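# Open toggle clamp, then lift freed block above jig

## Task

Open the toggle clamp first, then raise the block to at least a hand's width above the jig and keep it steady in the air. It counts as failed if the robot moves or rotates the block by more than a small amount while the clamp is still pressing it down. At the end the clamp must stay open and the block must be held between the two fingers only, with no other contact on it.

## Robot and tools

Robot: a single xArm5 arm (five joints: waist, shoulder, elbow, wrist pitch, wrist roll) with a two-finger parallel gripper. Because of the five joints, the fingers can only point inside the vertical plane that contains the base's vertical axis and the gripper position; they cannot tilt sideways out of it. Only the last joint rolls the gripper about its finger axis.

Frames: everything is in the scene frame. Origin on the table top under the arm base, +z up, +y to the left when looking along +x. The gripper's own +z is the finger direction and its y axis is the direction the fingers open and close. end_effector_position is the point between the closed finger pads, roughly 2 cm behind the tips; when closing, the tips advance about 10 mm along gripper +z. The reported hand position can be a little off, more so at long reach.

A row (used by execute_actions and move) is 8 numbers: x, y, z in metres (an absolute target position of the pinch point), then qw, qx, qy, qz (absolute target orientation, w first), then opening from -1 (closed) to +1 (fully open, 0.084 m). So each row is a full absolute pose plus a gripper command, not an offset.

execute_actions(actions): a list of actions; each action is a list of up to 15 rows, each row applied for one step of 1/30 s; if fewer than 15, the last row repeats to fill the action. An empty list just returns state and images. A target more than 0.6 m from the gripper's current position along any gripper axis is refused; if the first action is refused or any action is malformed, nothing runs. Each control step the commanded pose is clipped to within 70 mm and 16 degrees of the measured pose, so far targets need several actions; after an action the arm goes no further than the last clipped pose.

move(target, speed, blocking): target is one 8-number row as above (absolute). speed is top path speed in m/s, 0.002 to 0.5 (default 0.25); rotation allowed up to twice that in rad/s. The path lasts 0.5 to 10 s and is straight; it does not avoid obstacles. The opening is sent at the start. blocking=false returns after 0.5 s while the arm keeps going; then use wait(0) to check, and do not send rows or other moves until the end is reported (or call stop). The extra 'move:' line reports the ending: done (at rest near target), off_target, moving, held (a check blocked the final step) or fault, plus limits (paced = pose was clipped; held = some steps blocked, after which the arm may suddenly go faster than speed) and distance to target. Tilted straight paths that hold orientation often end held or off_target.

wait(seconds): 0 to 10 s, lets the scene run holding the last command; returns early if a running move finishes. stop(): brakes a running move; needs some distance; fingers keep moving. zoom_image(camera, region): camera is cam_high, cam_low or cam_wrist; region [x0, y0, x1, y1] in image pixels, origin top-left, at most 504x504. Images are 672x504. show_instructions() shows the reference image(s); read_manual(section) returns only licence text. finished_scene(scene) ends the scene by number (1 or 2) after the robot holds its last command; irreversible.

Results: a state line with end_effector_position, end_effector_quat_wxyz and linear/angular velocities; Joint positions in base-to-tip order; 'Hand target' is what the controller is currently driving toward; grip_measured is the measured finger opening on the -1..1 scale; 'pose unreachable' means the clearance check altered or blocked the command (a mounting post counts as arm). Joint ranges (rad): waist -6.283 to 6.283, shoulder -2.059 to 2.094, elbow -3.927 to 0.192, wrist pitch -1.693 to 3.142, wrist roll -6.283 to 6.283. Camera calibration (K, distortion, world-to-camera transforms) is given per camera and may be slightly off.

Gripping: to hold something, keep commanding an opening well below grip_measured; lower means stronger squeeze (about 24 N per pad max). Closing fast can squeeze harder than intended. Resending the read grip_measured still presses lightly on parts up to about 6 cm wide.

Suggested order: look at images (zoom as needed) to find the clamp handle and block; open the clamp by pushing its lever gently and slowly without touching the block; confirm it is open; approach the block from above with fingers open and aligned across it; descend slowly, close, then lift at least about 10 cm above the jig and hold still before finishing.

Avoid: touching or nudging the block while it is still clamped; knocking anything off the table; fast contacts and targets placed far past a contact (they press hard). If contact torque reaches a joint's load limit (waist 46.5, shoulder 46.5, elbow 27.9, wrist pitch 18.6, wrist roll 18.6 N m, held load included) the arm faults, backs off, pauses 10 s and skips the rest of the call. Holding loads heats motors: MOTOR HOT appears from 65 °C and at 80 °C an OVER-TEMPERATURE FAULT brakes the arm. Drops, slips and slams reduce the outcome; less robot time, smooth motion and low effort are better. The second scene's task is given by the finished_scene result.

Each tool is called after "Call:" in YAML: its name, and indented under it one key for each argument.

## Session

Call:
show_instructions:

Call:
execute_actions:
  actions: []

Reference images for this scene: Corner jig with toggle clamp page 1.

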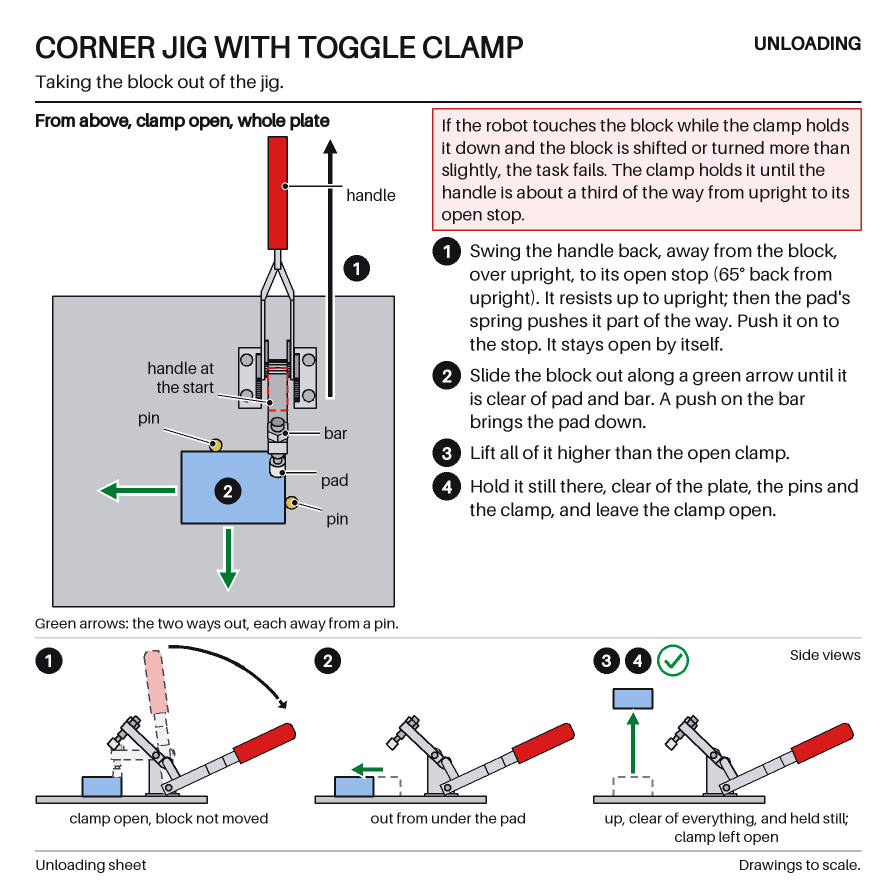

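Scene clock: 0.00 s.
end_effector_position=(+0.5515, -0.3391, +0.3548) grip_measured=+1.00 end_effector_quat_wxyz=(+0.392, +0.800, +0.153, +0.428) end_effector_velocity=(+0.000, +0.000, -0.000) end_effector_angular_velocity=(+0.000, +0.000, +0.001)
Joint positions: [-0.601  0.292 -0.872 -0.654 -0.929  0.084]
Joint velocities: [0.001 0.    0.    0.    0.    0.   ]
Hand target: +0.551, -0.339, +0.355; +0.392, +0.800, +0.153, +0.428
camera_calibration (this result's frames):
cam_wrist: T_world_to_cam=[[-0.0877844, -0.645508, 0.758692, -0.406534], [-0.599014, -0.574335, -0.557962, 0.398686], [0.795913, -0.503447, -0.33625, -0.361138], [0, 0, 0, 1]] pos_world=[0.490565, -0.215256, 0.409453]

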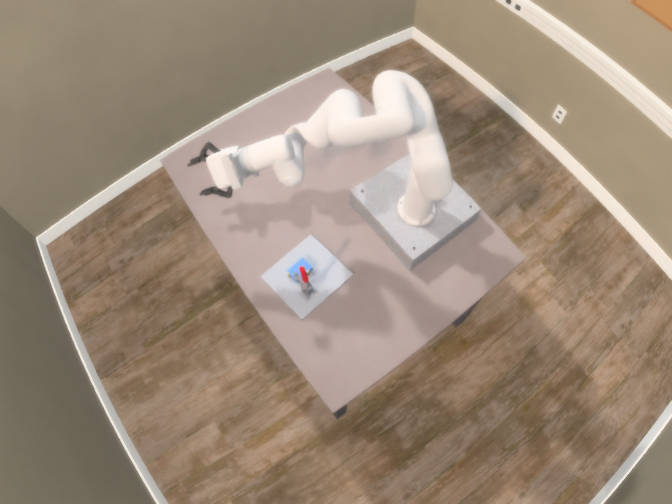

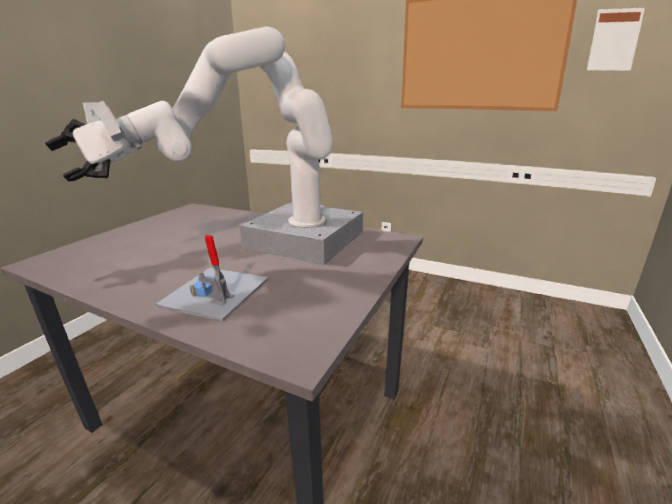

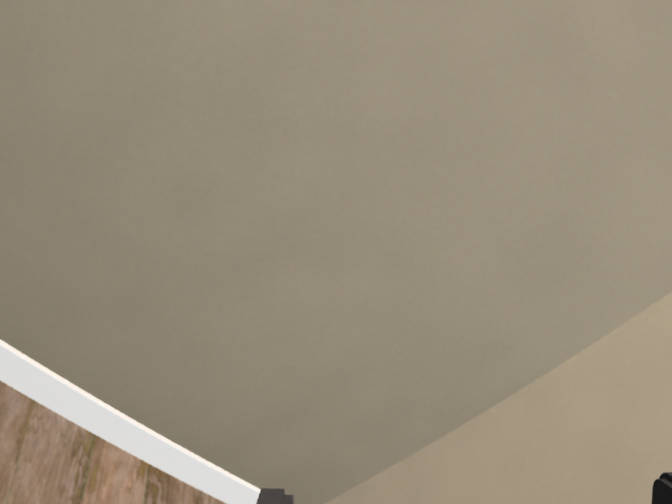

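Call:
move:
  target: [0.43,-0.071,0.24,0,1,0.05,0,-1]

Scene clock: 3.03 s.
end_effector_position=(+0.4280, -0.0715, +0.2415) grip_measured=-1.00 end_effector_quat_wxyz=(+0.001, +0.999, +0.050, +0.000) end_effector_velocity=(-0.000, +0.001, +0.000) end_effector_angular_velocity=(+0.000, +0.002, -0.000)
Joint positions: [-0.216 -0.05  -0.872  0.924 -0.267  0.   ]
Joint velocities: [ 0.002 -0.    -0.001  0.003  0.002  0.   ]
Hand target: +0.428, -0.071, +0.241; +0.001, +0.999, +0.050, -0.000
Off the commanded pose: 0.003 m, 0 deg.
move: done
camera_calibration (this result's frames):
cam_wrist: T_world_to_cam=[[0.10311, -0.99467, 0.0000183646, -0.0821933], [-0.994547, -0.103097, 0.0157234, 0.47964], [-0.0156377, -0.0016395, -0.999876, 0.377188], [0, 0, 0, 1]] pos_world=[0.491398, -0.0316876, 0.369601]

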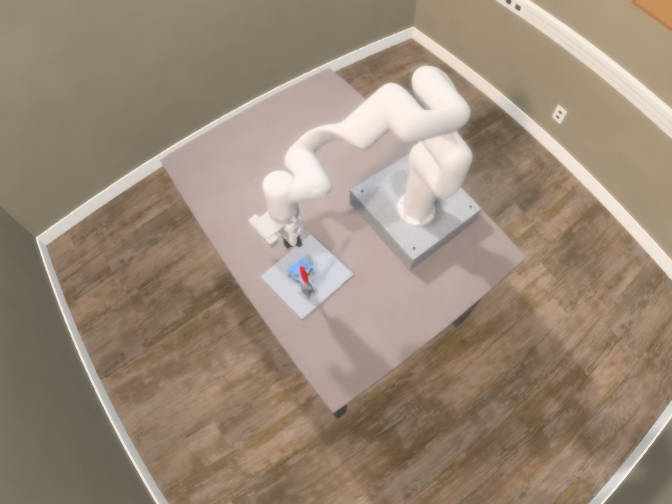

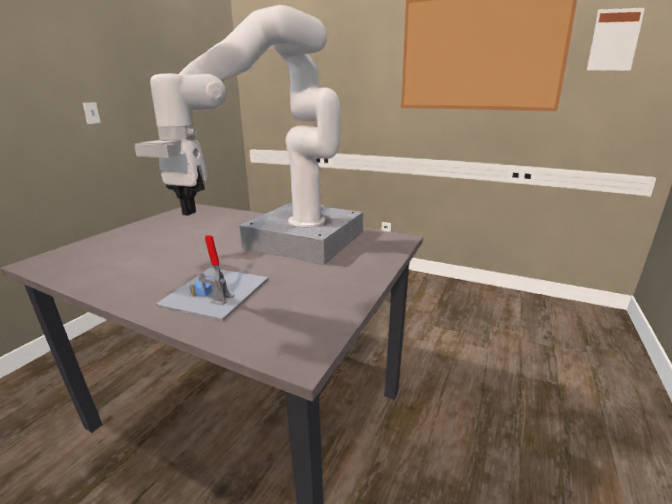

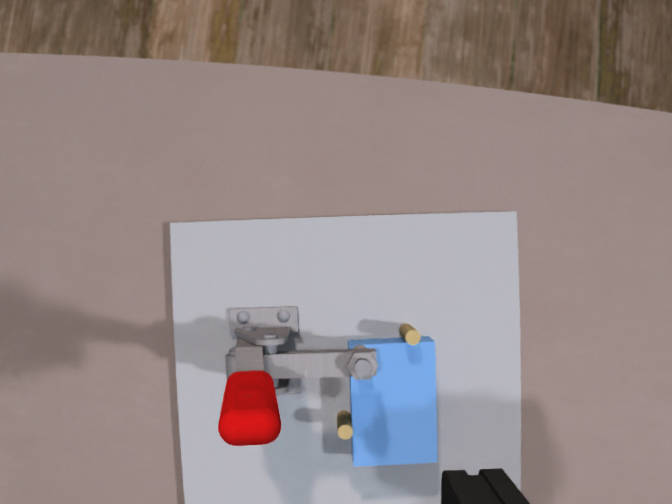

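Call:
move:
  target: [0.431,-0.05,0.168,0,1,0.06,0,-1]
  speed: 0.15

Call:
move:
  target: [0.4245,0.004,0.168,0,1,0.06,0,-1]
  speed: 0.04

Call:
move:
  target: [0.423,0.029,0.14,0,1,0.06,0,-1]
  speed: 0.1

Call:
move:
  target: [0.4165,0.079,0.125,0,1,0.06,0,-1]
  speed: 0.06

Call:
move:
  target: [0.4125,0.109,0.094,0,1,0.06,0,-1]
  speed: 0.04

Call:
zoom_image:
  camera: "cam_low"
  region: [150, 200, 330, 335]

Scene clock: 4.20 s.
end_effector_position=(+0.4309, -0.0501, +0.1685) grip_measured=-1.00 end_effector_quat_wxyz=(+0.001, +0.998, +0.060, +0.000) end_effector_velocity=(-0.003, +0.001, -0.003) end_effector_angular_velocity=(+0.001, +0.008, +0.001)
Joint positions: [-0.166  0.084 -0.79   0.708 -0.236  0.   ]
Joint velocities: [ 0.001  0.002  0.006  0.    -0.     0.   ]
Hand target: +0.431, -0.050, +0.168; +0.001, +0.998, +0.060, -0.000
Off the commanded pose: 0.001 m, 0 deg.
move: done
camera_calibration (this result's frames):
cam_wrist: T_world_to_cam=[[0.122097, -0.992518, 0.000285671, -0.0693369], [-0.992405, -0.122078, 0.0151515, 0.48414], [-0.0150032, -0.00213344, -0.999885, 0.304051], [0, 0, 0, 1]] pos_world=[0.493491, -0.00906634, 0.296701]

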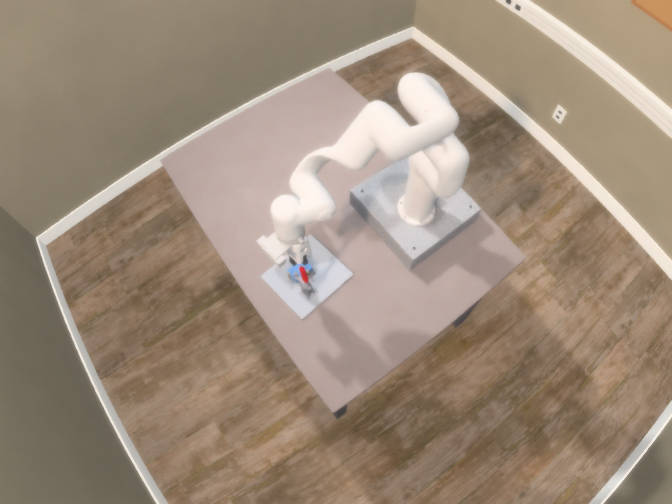

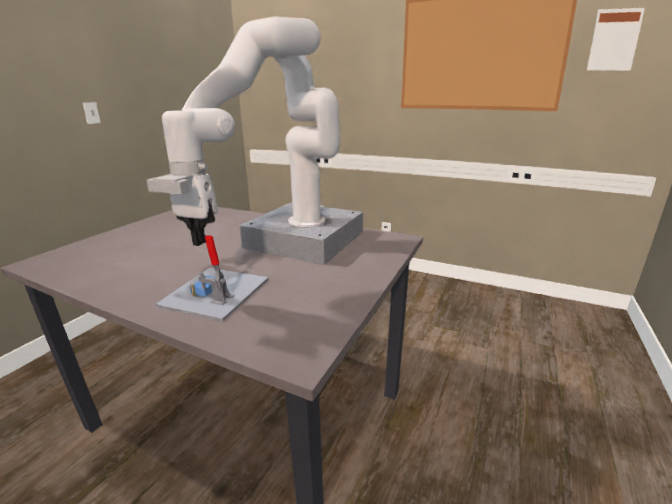

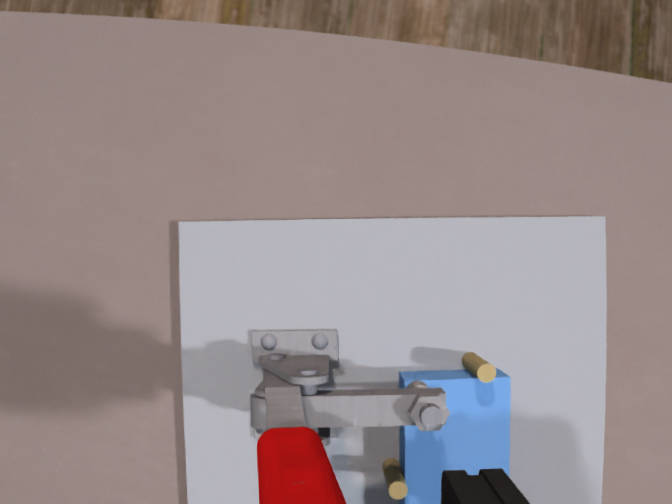

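Scene clock: 5.87 s.
end_effector_position=(+0.4243, +0.0036, +0.1680) grip_measured=-1.00 end_effector_quat_wxyz=(+0.001, +0.998, +0.060, -0.000) end_effector_velocity=(+0.000, +0.001, +0.000) end_effector_angular_velocity=(+0.000, -0.001, +0.000)
Joint positions: [-0.041  0.057 -0.755  0.701 -0.112  0.   ]
Joint velocities: [ 0.001  0.001 -0.001 -0.     0.001  0.   ]
Hand target: +0.424, +0.004, +0.168; +0.001, +0.998, +0.060, -0.000
Off the commanded pose: 0.000 m, 0 deg.
move: done
camera_calibration (this result's frames):
cam_wrist: T_world_to_cam=[[0.12213, -0.992514, 0.000390104, -0.0151786], [-0.992387, -0.122108, 0.0160471, 0.484007], [-0.0158793, -0.00234696, -0.999871, 0.30395], [0, 0, 0, 1]] pos_world=[0.487003, 0.0447495, 0.29615]

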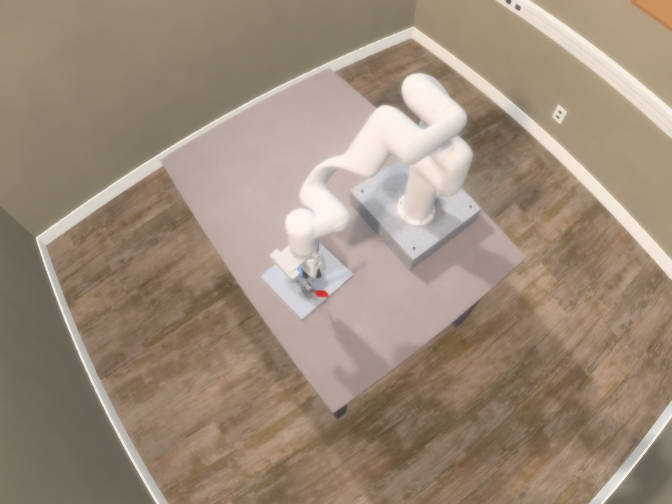

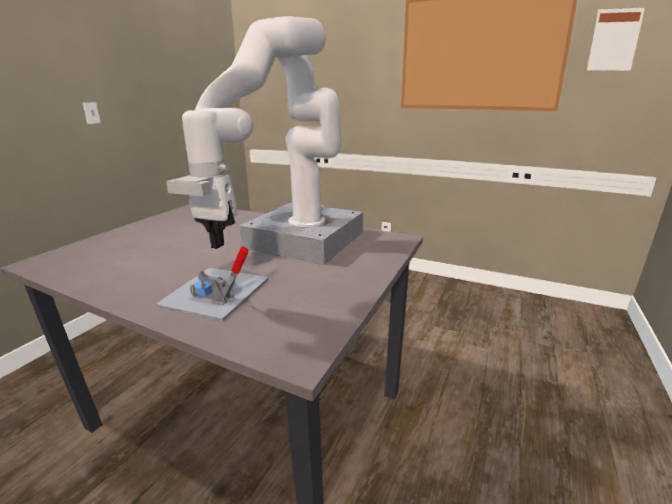

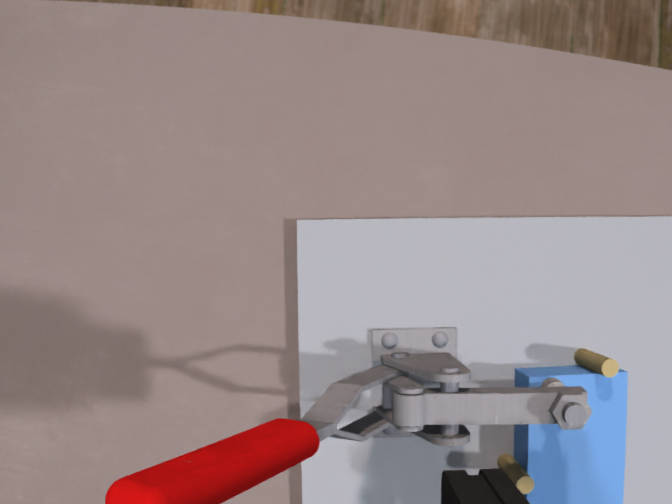

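Scene clock: 6.67 s.
end_effector_position=(+0.4230, +0.0288, +0.1403) grip_measured=-1.00 end_effector_quat_wxyz=(+0.001, +0.998, +0.060, +0.000) end_effector_velocity=(+0.000, +0.000, +0.000) end_effector_angular_velocity=(+0.000, -0.001, +0.001)
Joint positions: [ 0.018  0.122 -0.737  0.616 -0.052  0.   ]
Joint velocities: [ 0.001  0.001 -0.001 -0.001  0.     0.   ]
Hand target: +0.423, +0.029, +0.140; +0.001, +0.998, +0.060, +0.000
Off the commanded pose: 0.000 m, 0 deg.
move: done
camera_calibration (this result's frames):
cam_wrist: T_world_to_cam=[[0.12205, -0.992524, 0.000584934, 0.00993788], [-0.99241, -0.122027, 0.0152354, 0.486362], [-0.0150501, -0.00243997, -0.999884, 0.275909], [0, 0, 0, 1]] pos_world=[0.48561, 0.0698862, 0.268461]

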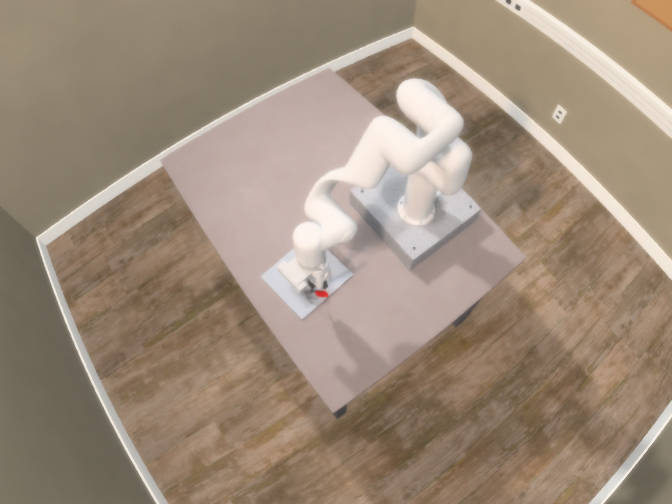

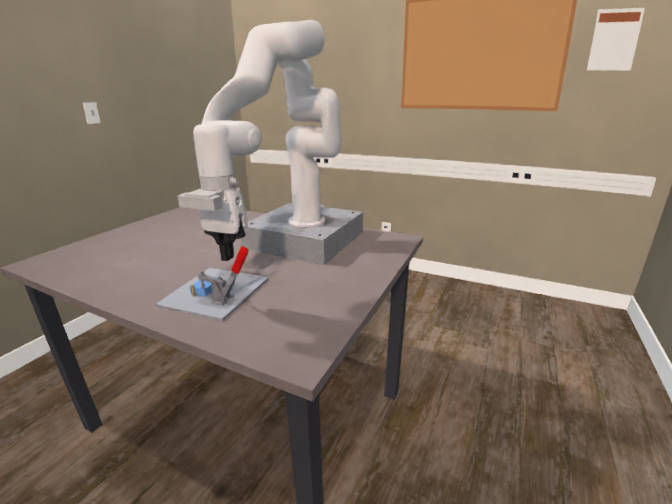

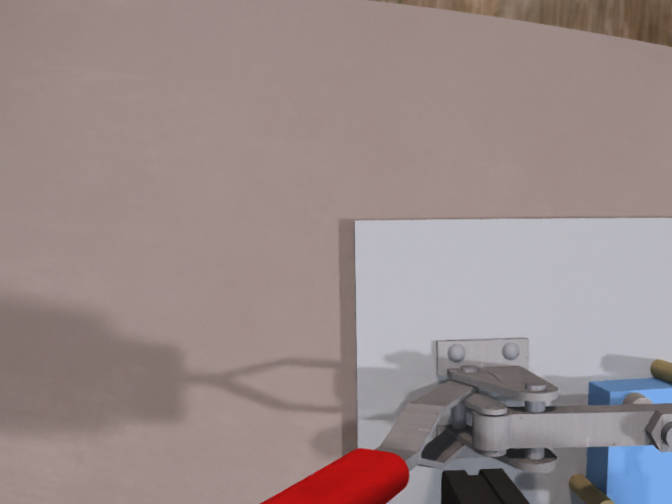

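Scene clock: 7.90 s.
end_effector_position=(+0.4164, +0.0786, +0.1251) grip_measured=-1.00 end_effector_quat_wxyz=(+0.001, +0.998, +0.060, +0.000) end_effector_velocity=(+0.001, +0.000, +0.001) end_effector_angular_velocity=(+0.000, -0.002, -0.000)
Joint positions: [ 0.137  0.161 -0.73   0.571  0.067  0.   ]
Joint velocities: [-0.    -0.    -0.001 -0.    -0.     0.   ]
Hand target: +0.416, +0.079, +0.125; +0.001, +0.998, +0.060, +0.000
Off the commanded pose: 0.000 m, 0 deg.
move: done
camera_calibration (this result's frames):
cam_wrist: T_world_to_cam=[[0.122082, -0.99252, 0.000807963, 0.0601914], [-0.992401, -0.122055, 0.0155641, 0.485993], [-0.0153491, -0.00270193, -0.999879, 0.260842], [0, 0, 0, 1]] pos_world=[0.478955, 0.119764, 0.253197]

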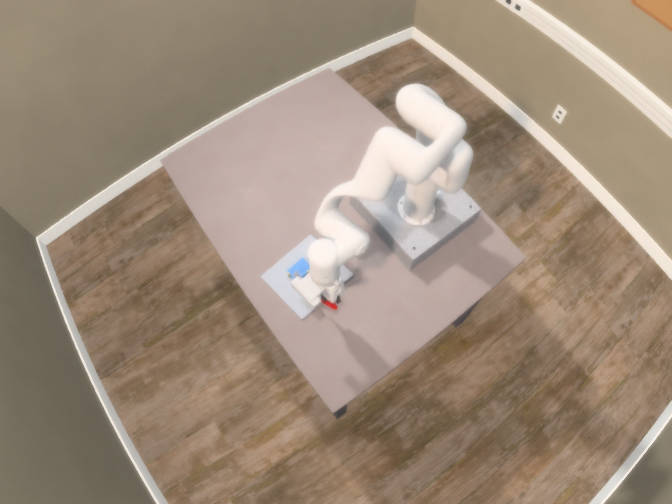

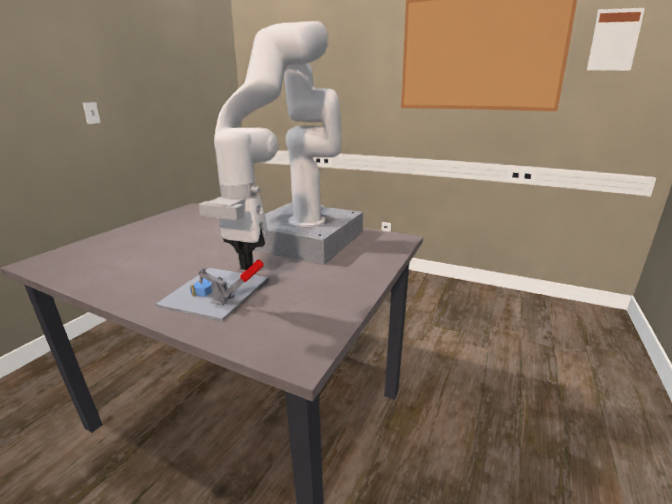

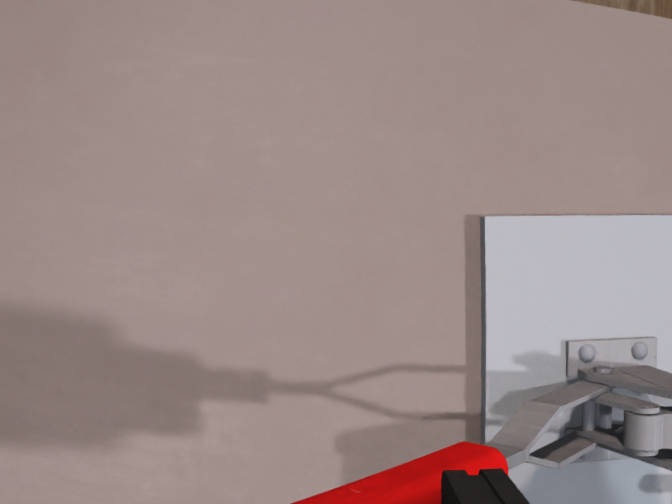

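Scene clock: 9.30 s.
end_effector_position=(+0.4143, +0.1082, +0.0960) grip_measured=-1.00 end_effector_quat_wxyz=(+0.001, +0.998, +0.059, +0.003) end_effector_velocity=(-0.001, +0.001, -0.002) end_effector_angular_velocity=(-0.000, +0.001, +0.001)
Joint positions: [ 0.206  0.25  -0.739  0.485  0.138  0.   ]
Joint velocities: [ 0.003  0.004  0.001 -0.004  0.001  0.   ]
Hand target: +0.412, +0.109, +0.094; +0.001, +0.998, +0.060, +0.000
Off the commanded pose: 0.003 m, 0 deg.
move: done
camera_calibration (this result's frames):
cam_wrist: T_world_to_cam=[[0.119661, -0.992815, 0.000266976, 0.0908681], [-0.99276, -0.119651, 0.0105507, 0.488401], [-0.0104429, -0.00152754, -0.999944, 0.229717], [0, 0, 0, 1]] pos_world=[0.476391, 0.149004, 0.224527]

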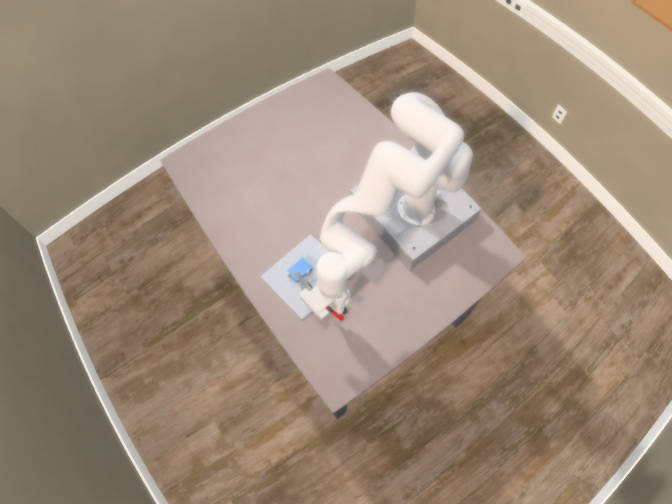

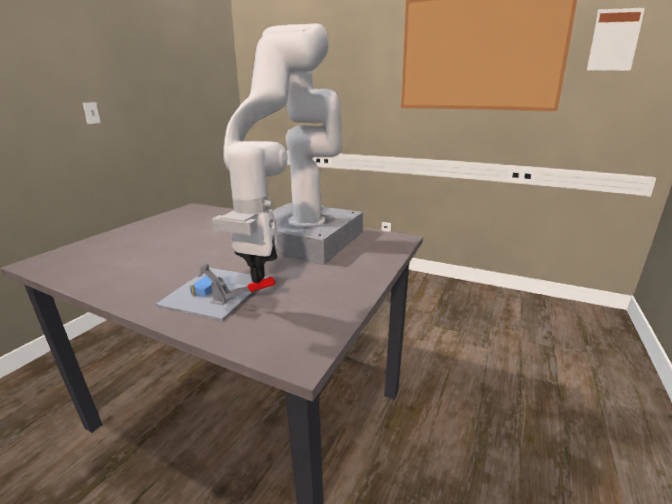

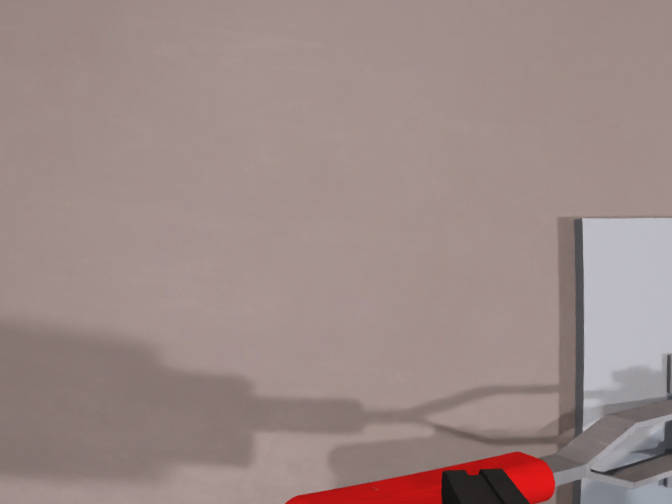

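Region (150, 200, 330, 335) of cam_low's 672x504 image, scaled by 2.800, with more detail than that image has; it fills the top 378 rows of this view, and the rest is white.

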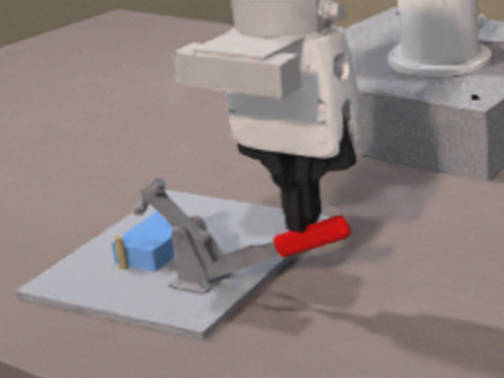

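Call:
move:
  target: [0.365,0.07,0.13,0,1,0.065,0,0.5]

Call:
move:
  target: [0.375,-0.079,0.075,0,1,0.065,0,0.5]

Call:
move:
  target: [0.375,-0.079,0.03,0,1,0.065,0,0.5]
  speed: 0.06

Scene clock: 10.27 s.
end_effector_position=(+0.3651, +0.0702, +0.1299) grip_measured=+0.49 end_effector_quat_wxyz=(+0.001, +0.998, +0.065, -0.000) end_effector_velocity=(+0.000, -0.001, +0.001) end_effector_angular_velocity=(+0.000, -0.001, -0.004)
Joint positions: [ 0.14   0.001 -0.542  0.543  0.059  0.065]
Joint velocities: [-0.003 -0.003  0.001  0.001  0.001 -0.   ]
Hand target: +0.365, +0.070, +0.130; +0.001, +0.998, +0.065, +0.000
Off the commanded pose: 0.000 m, 0 deg.
move: done
camera_calibration (this result's frames):
cam_wrist: T_world_to_cam=[[0.132423, -0.991193, 0.000849504, 0.0541775], [-0.991065, -0.132392, 0.0161818, 0.43419], [-0.0159268, -0.00298476, -0.999869, 0.265081], [0, 0, 0, 1]] pos_world=[0.427358, 0.111975, 0.257975]

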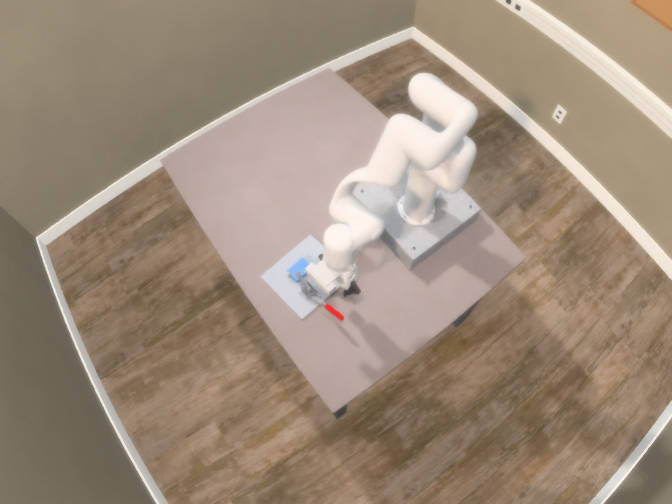

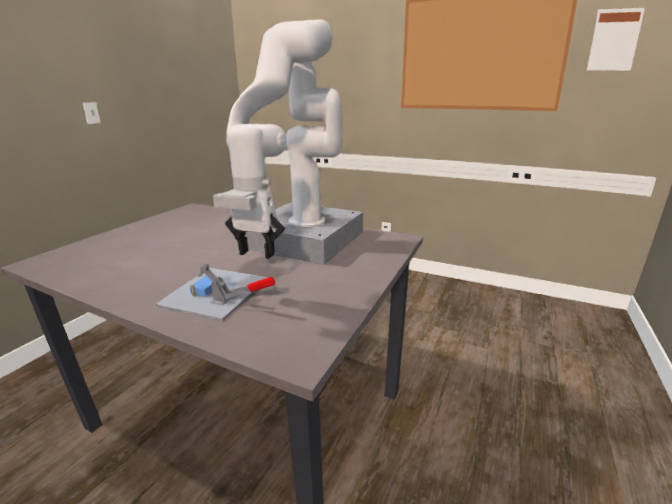

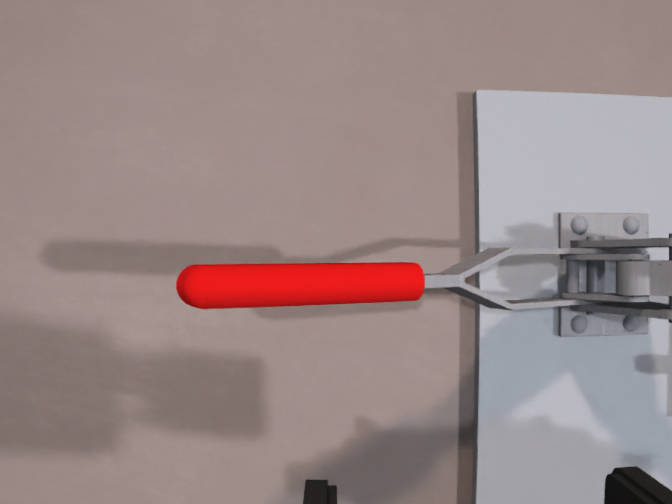

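Scene clock: 11.40 s.
end_effector_position=(+0.3754, -0.0777, +0.0752) grip_measured=+0.49 end_effector_quat_wxyz=(+0.001, +0.998, +0.065, -0.000) end_effector_velocity=(-0.001, -0.001, -0.001) end_effector_angular_velocity=(+0.001, +0.003, -0.003)
Joint positions: [-0.254  0.212 -0.581  0.373 -0.335  0.065]
Joint velocities: [-0.004  0.003  0.    -0.    -0.002  0.   ]
Hand target: +0.375, -0.078, +0.075; +0.001, +0.998, +0.065, -0.001
Off the commanded pose: 0.001 m, 0 deg.
move: done
camera_calibration (this result's frames):
cam_wrist: T_world_to_cam=[[0.132782, -0.991145, -0.000324216, -0.0937588], [-0.99101, -0.13277, 0.0164913, 0.425578], [-0.0163883, -0.00186845, -0.999864, 0.210417], [0, 0, 0, 1]] pos_world=[0.437649, -0.0360317, 0.203339]

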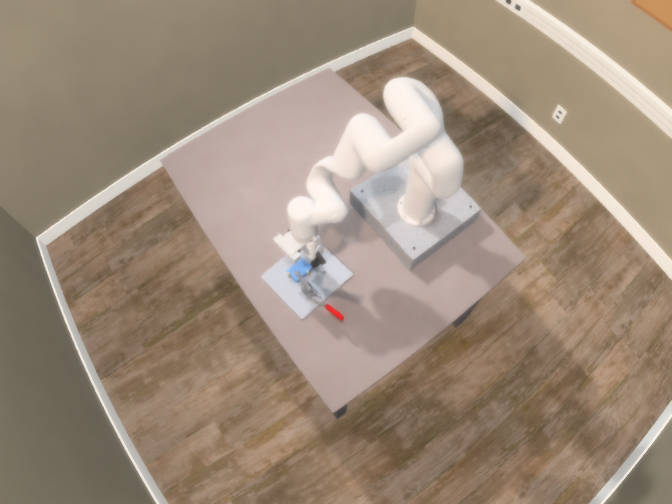

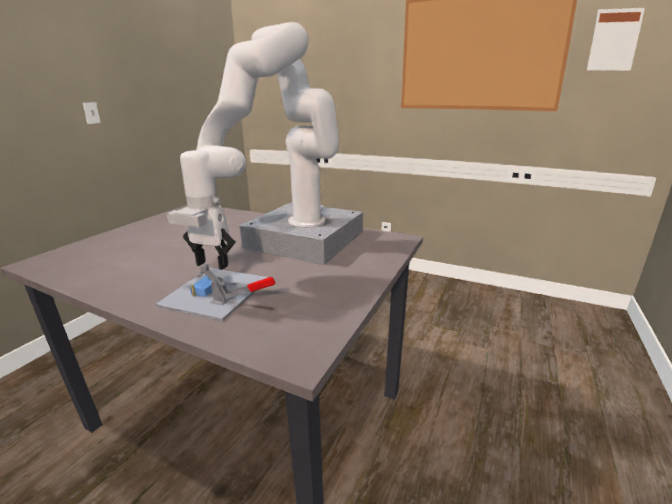

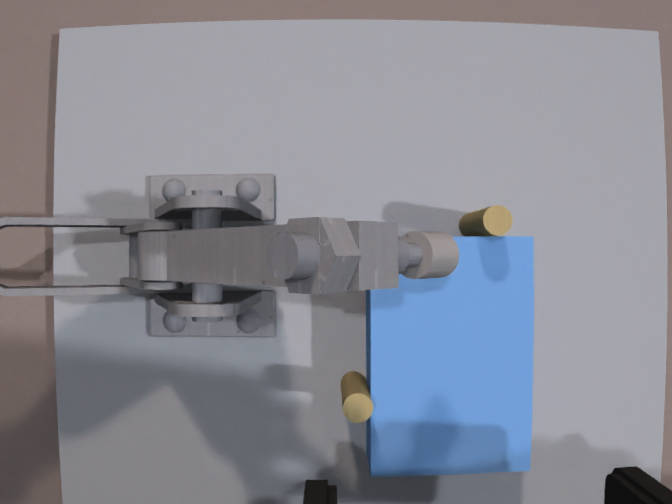

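Scene clock: 12.50 s.
end_effector_position=(+0.3751, -0.0790, +0.0303) grip_measured=+0.49 end_effector_quat_wxyz=(+0.001, +0.998, +0.065, +0.000) end_effector_velocity=(+0.000, -0.000, -0.000) end_effector_angular_velocity=(-0.000, -0.000, -0.000)
Joint positions: [-0.257  0.371 -0.605  0.236 -0.337  0.065]
Joint velocities: [-0.001  0.001 -0.    -0.001 -0.001  0.   ]
Hand target: +0.375, -0.079, +0.030; +0.001, +0.998, +0.065, -0.000
Off the commanded pose: 0.000 m, 0 deg.
move: done
camera_calibration (this result's frames):
cam_wrist: T_world_to_cam=[[0.132122, -0.991233, -0.000081143, -0.0947622], [-0.99111, -0.132107, 0.0157745, 0.425971], [-0.0156469, -0.00200373, -0.999876, 0.165183], [0, 0, 0, 1]] pos_world=[0.437289, -0.0373268, 0.158436]

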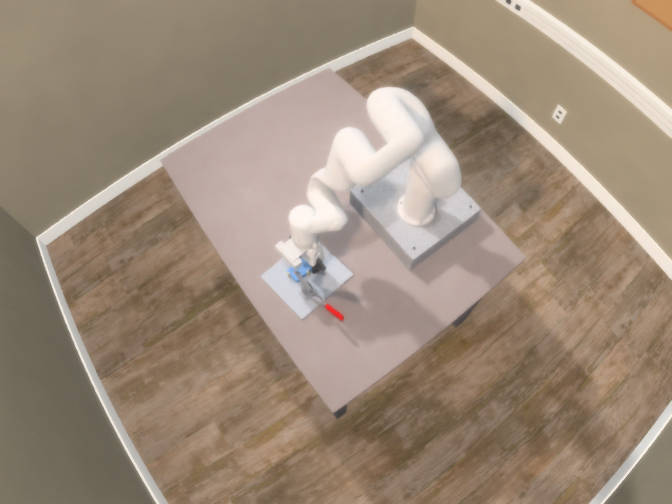

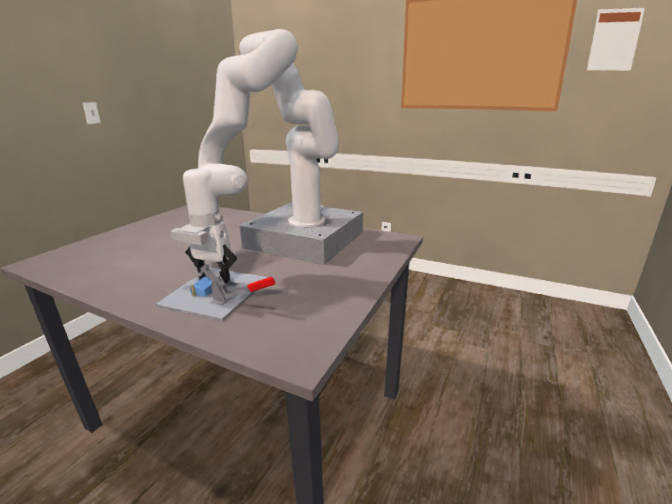

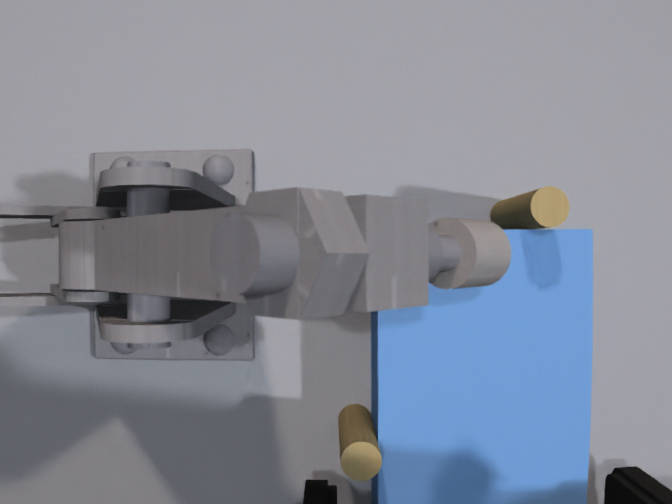

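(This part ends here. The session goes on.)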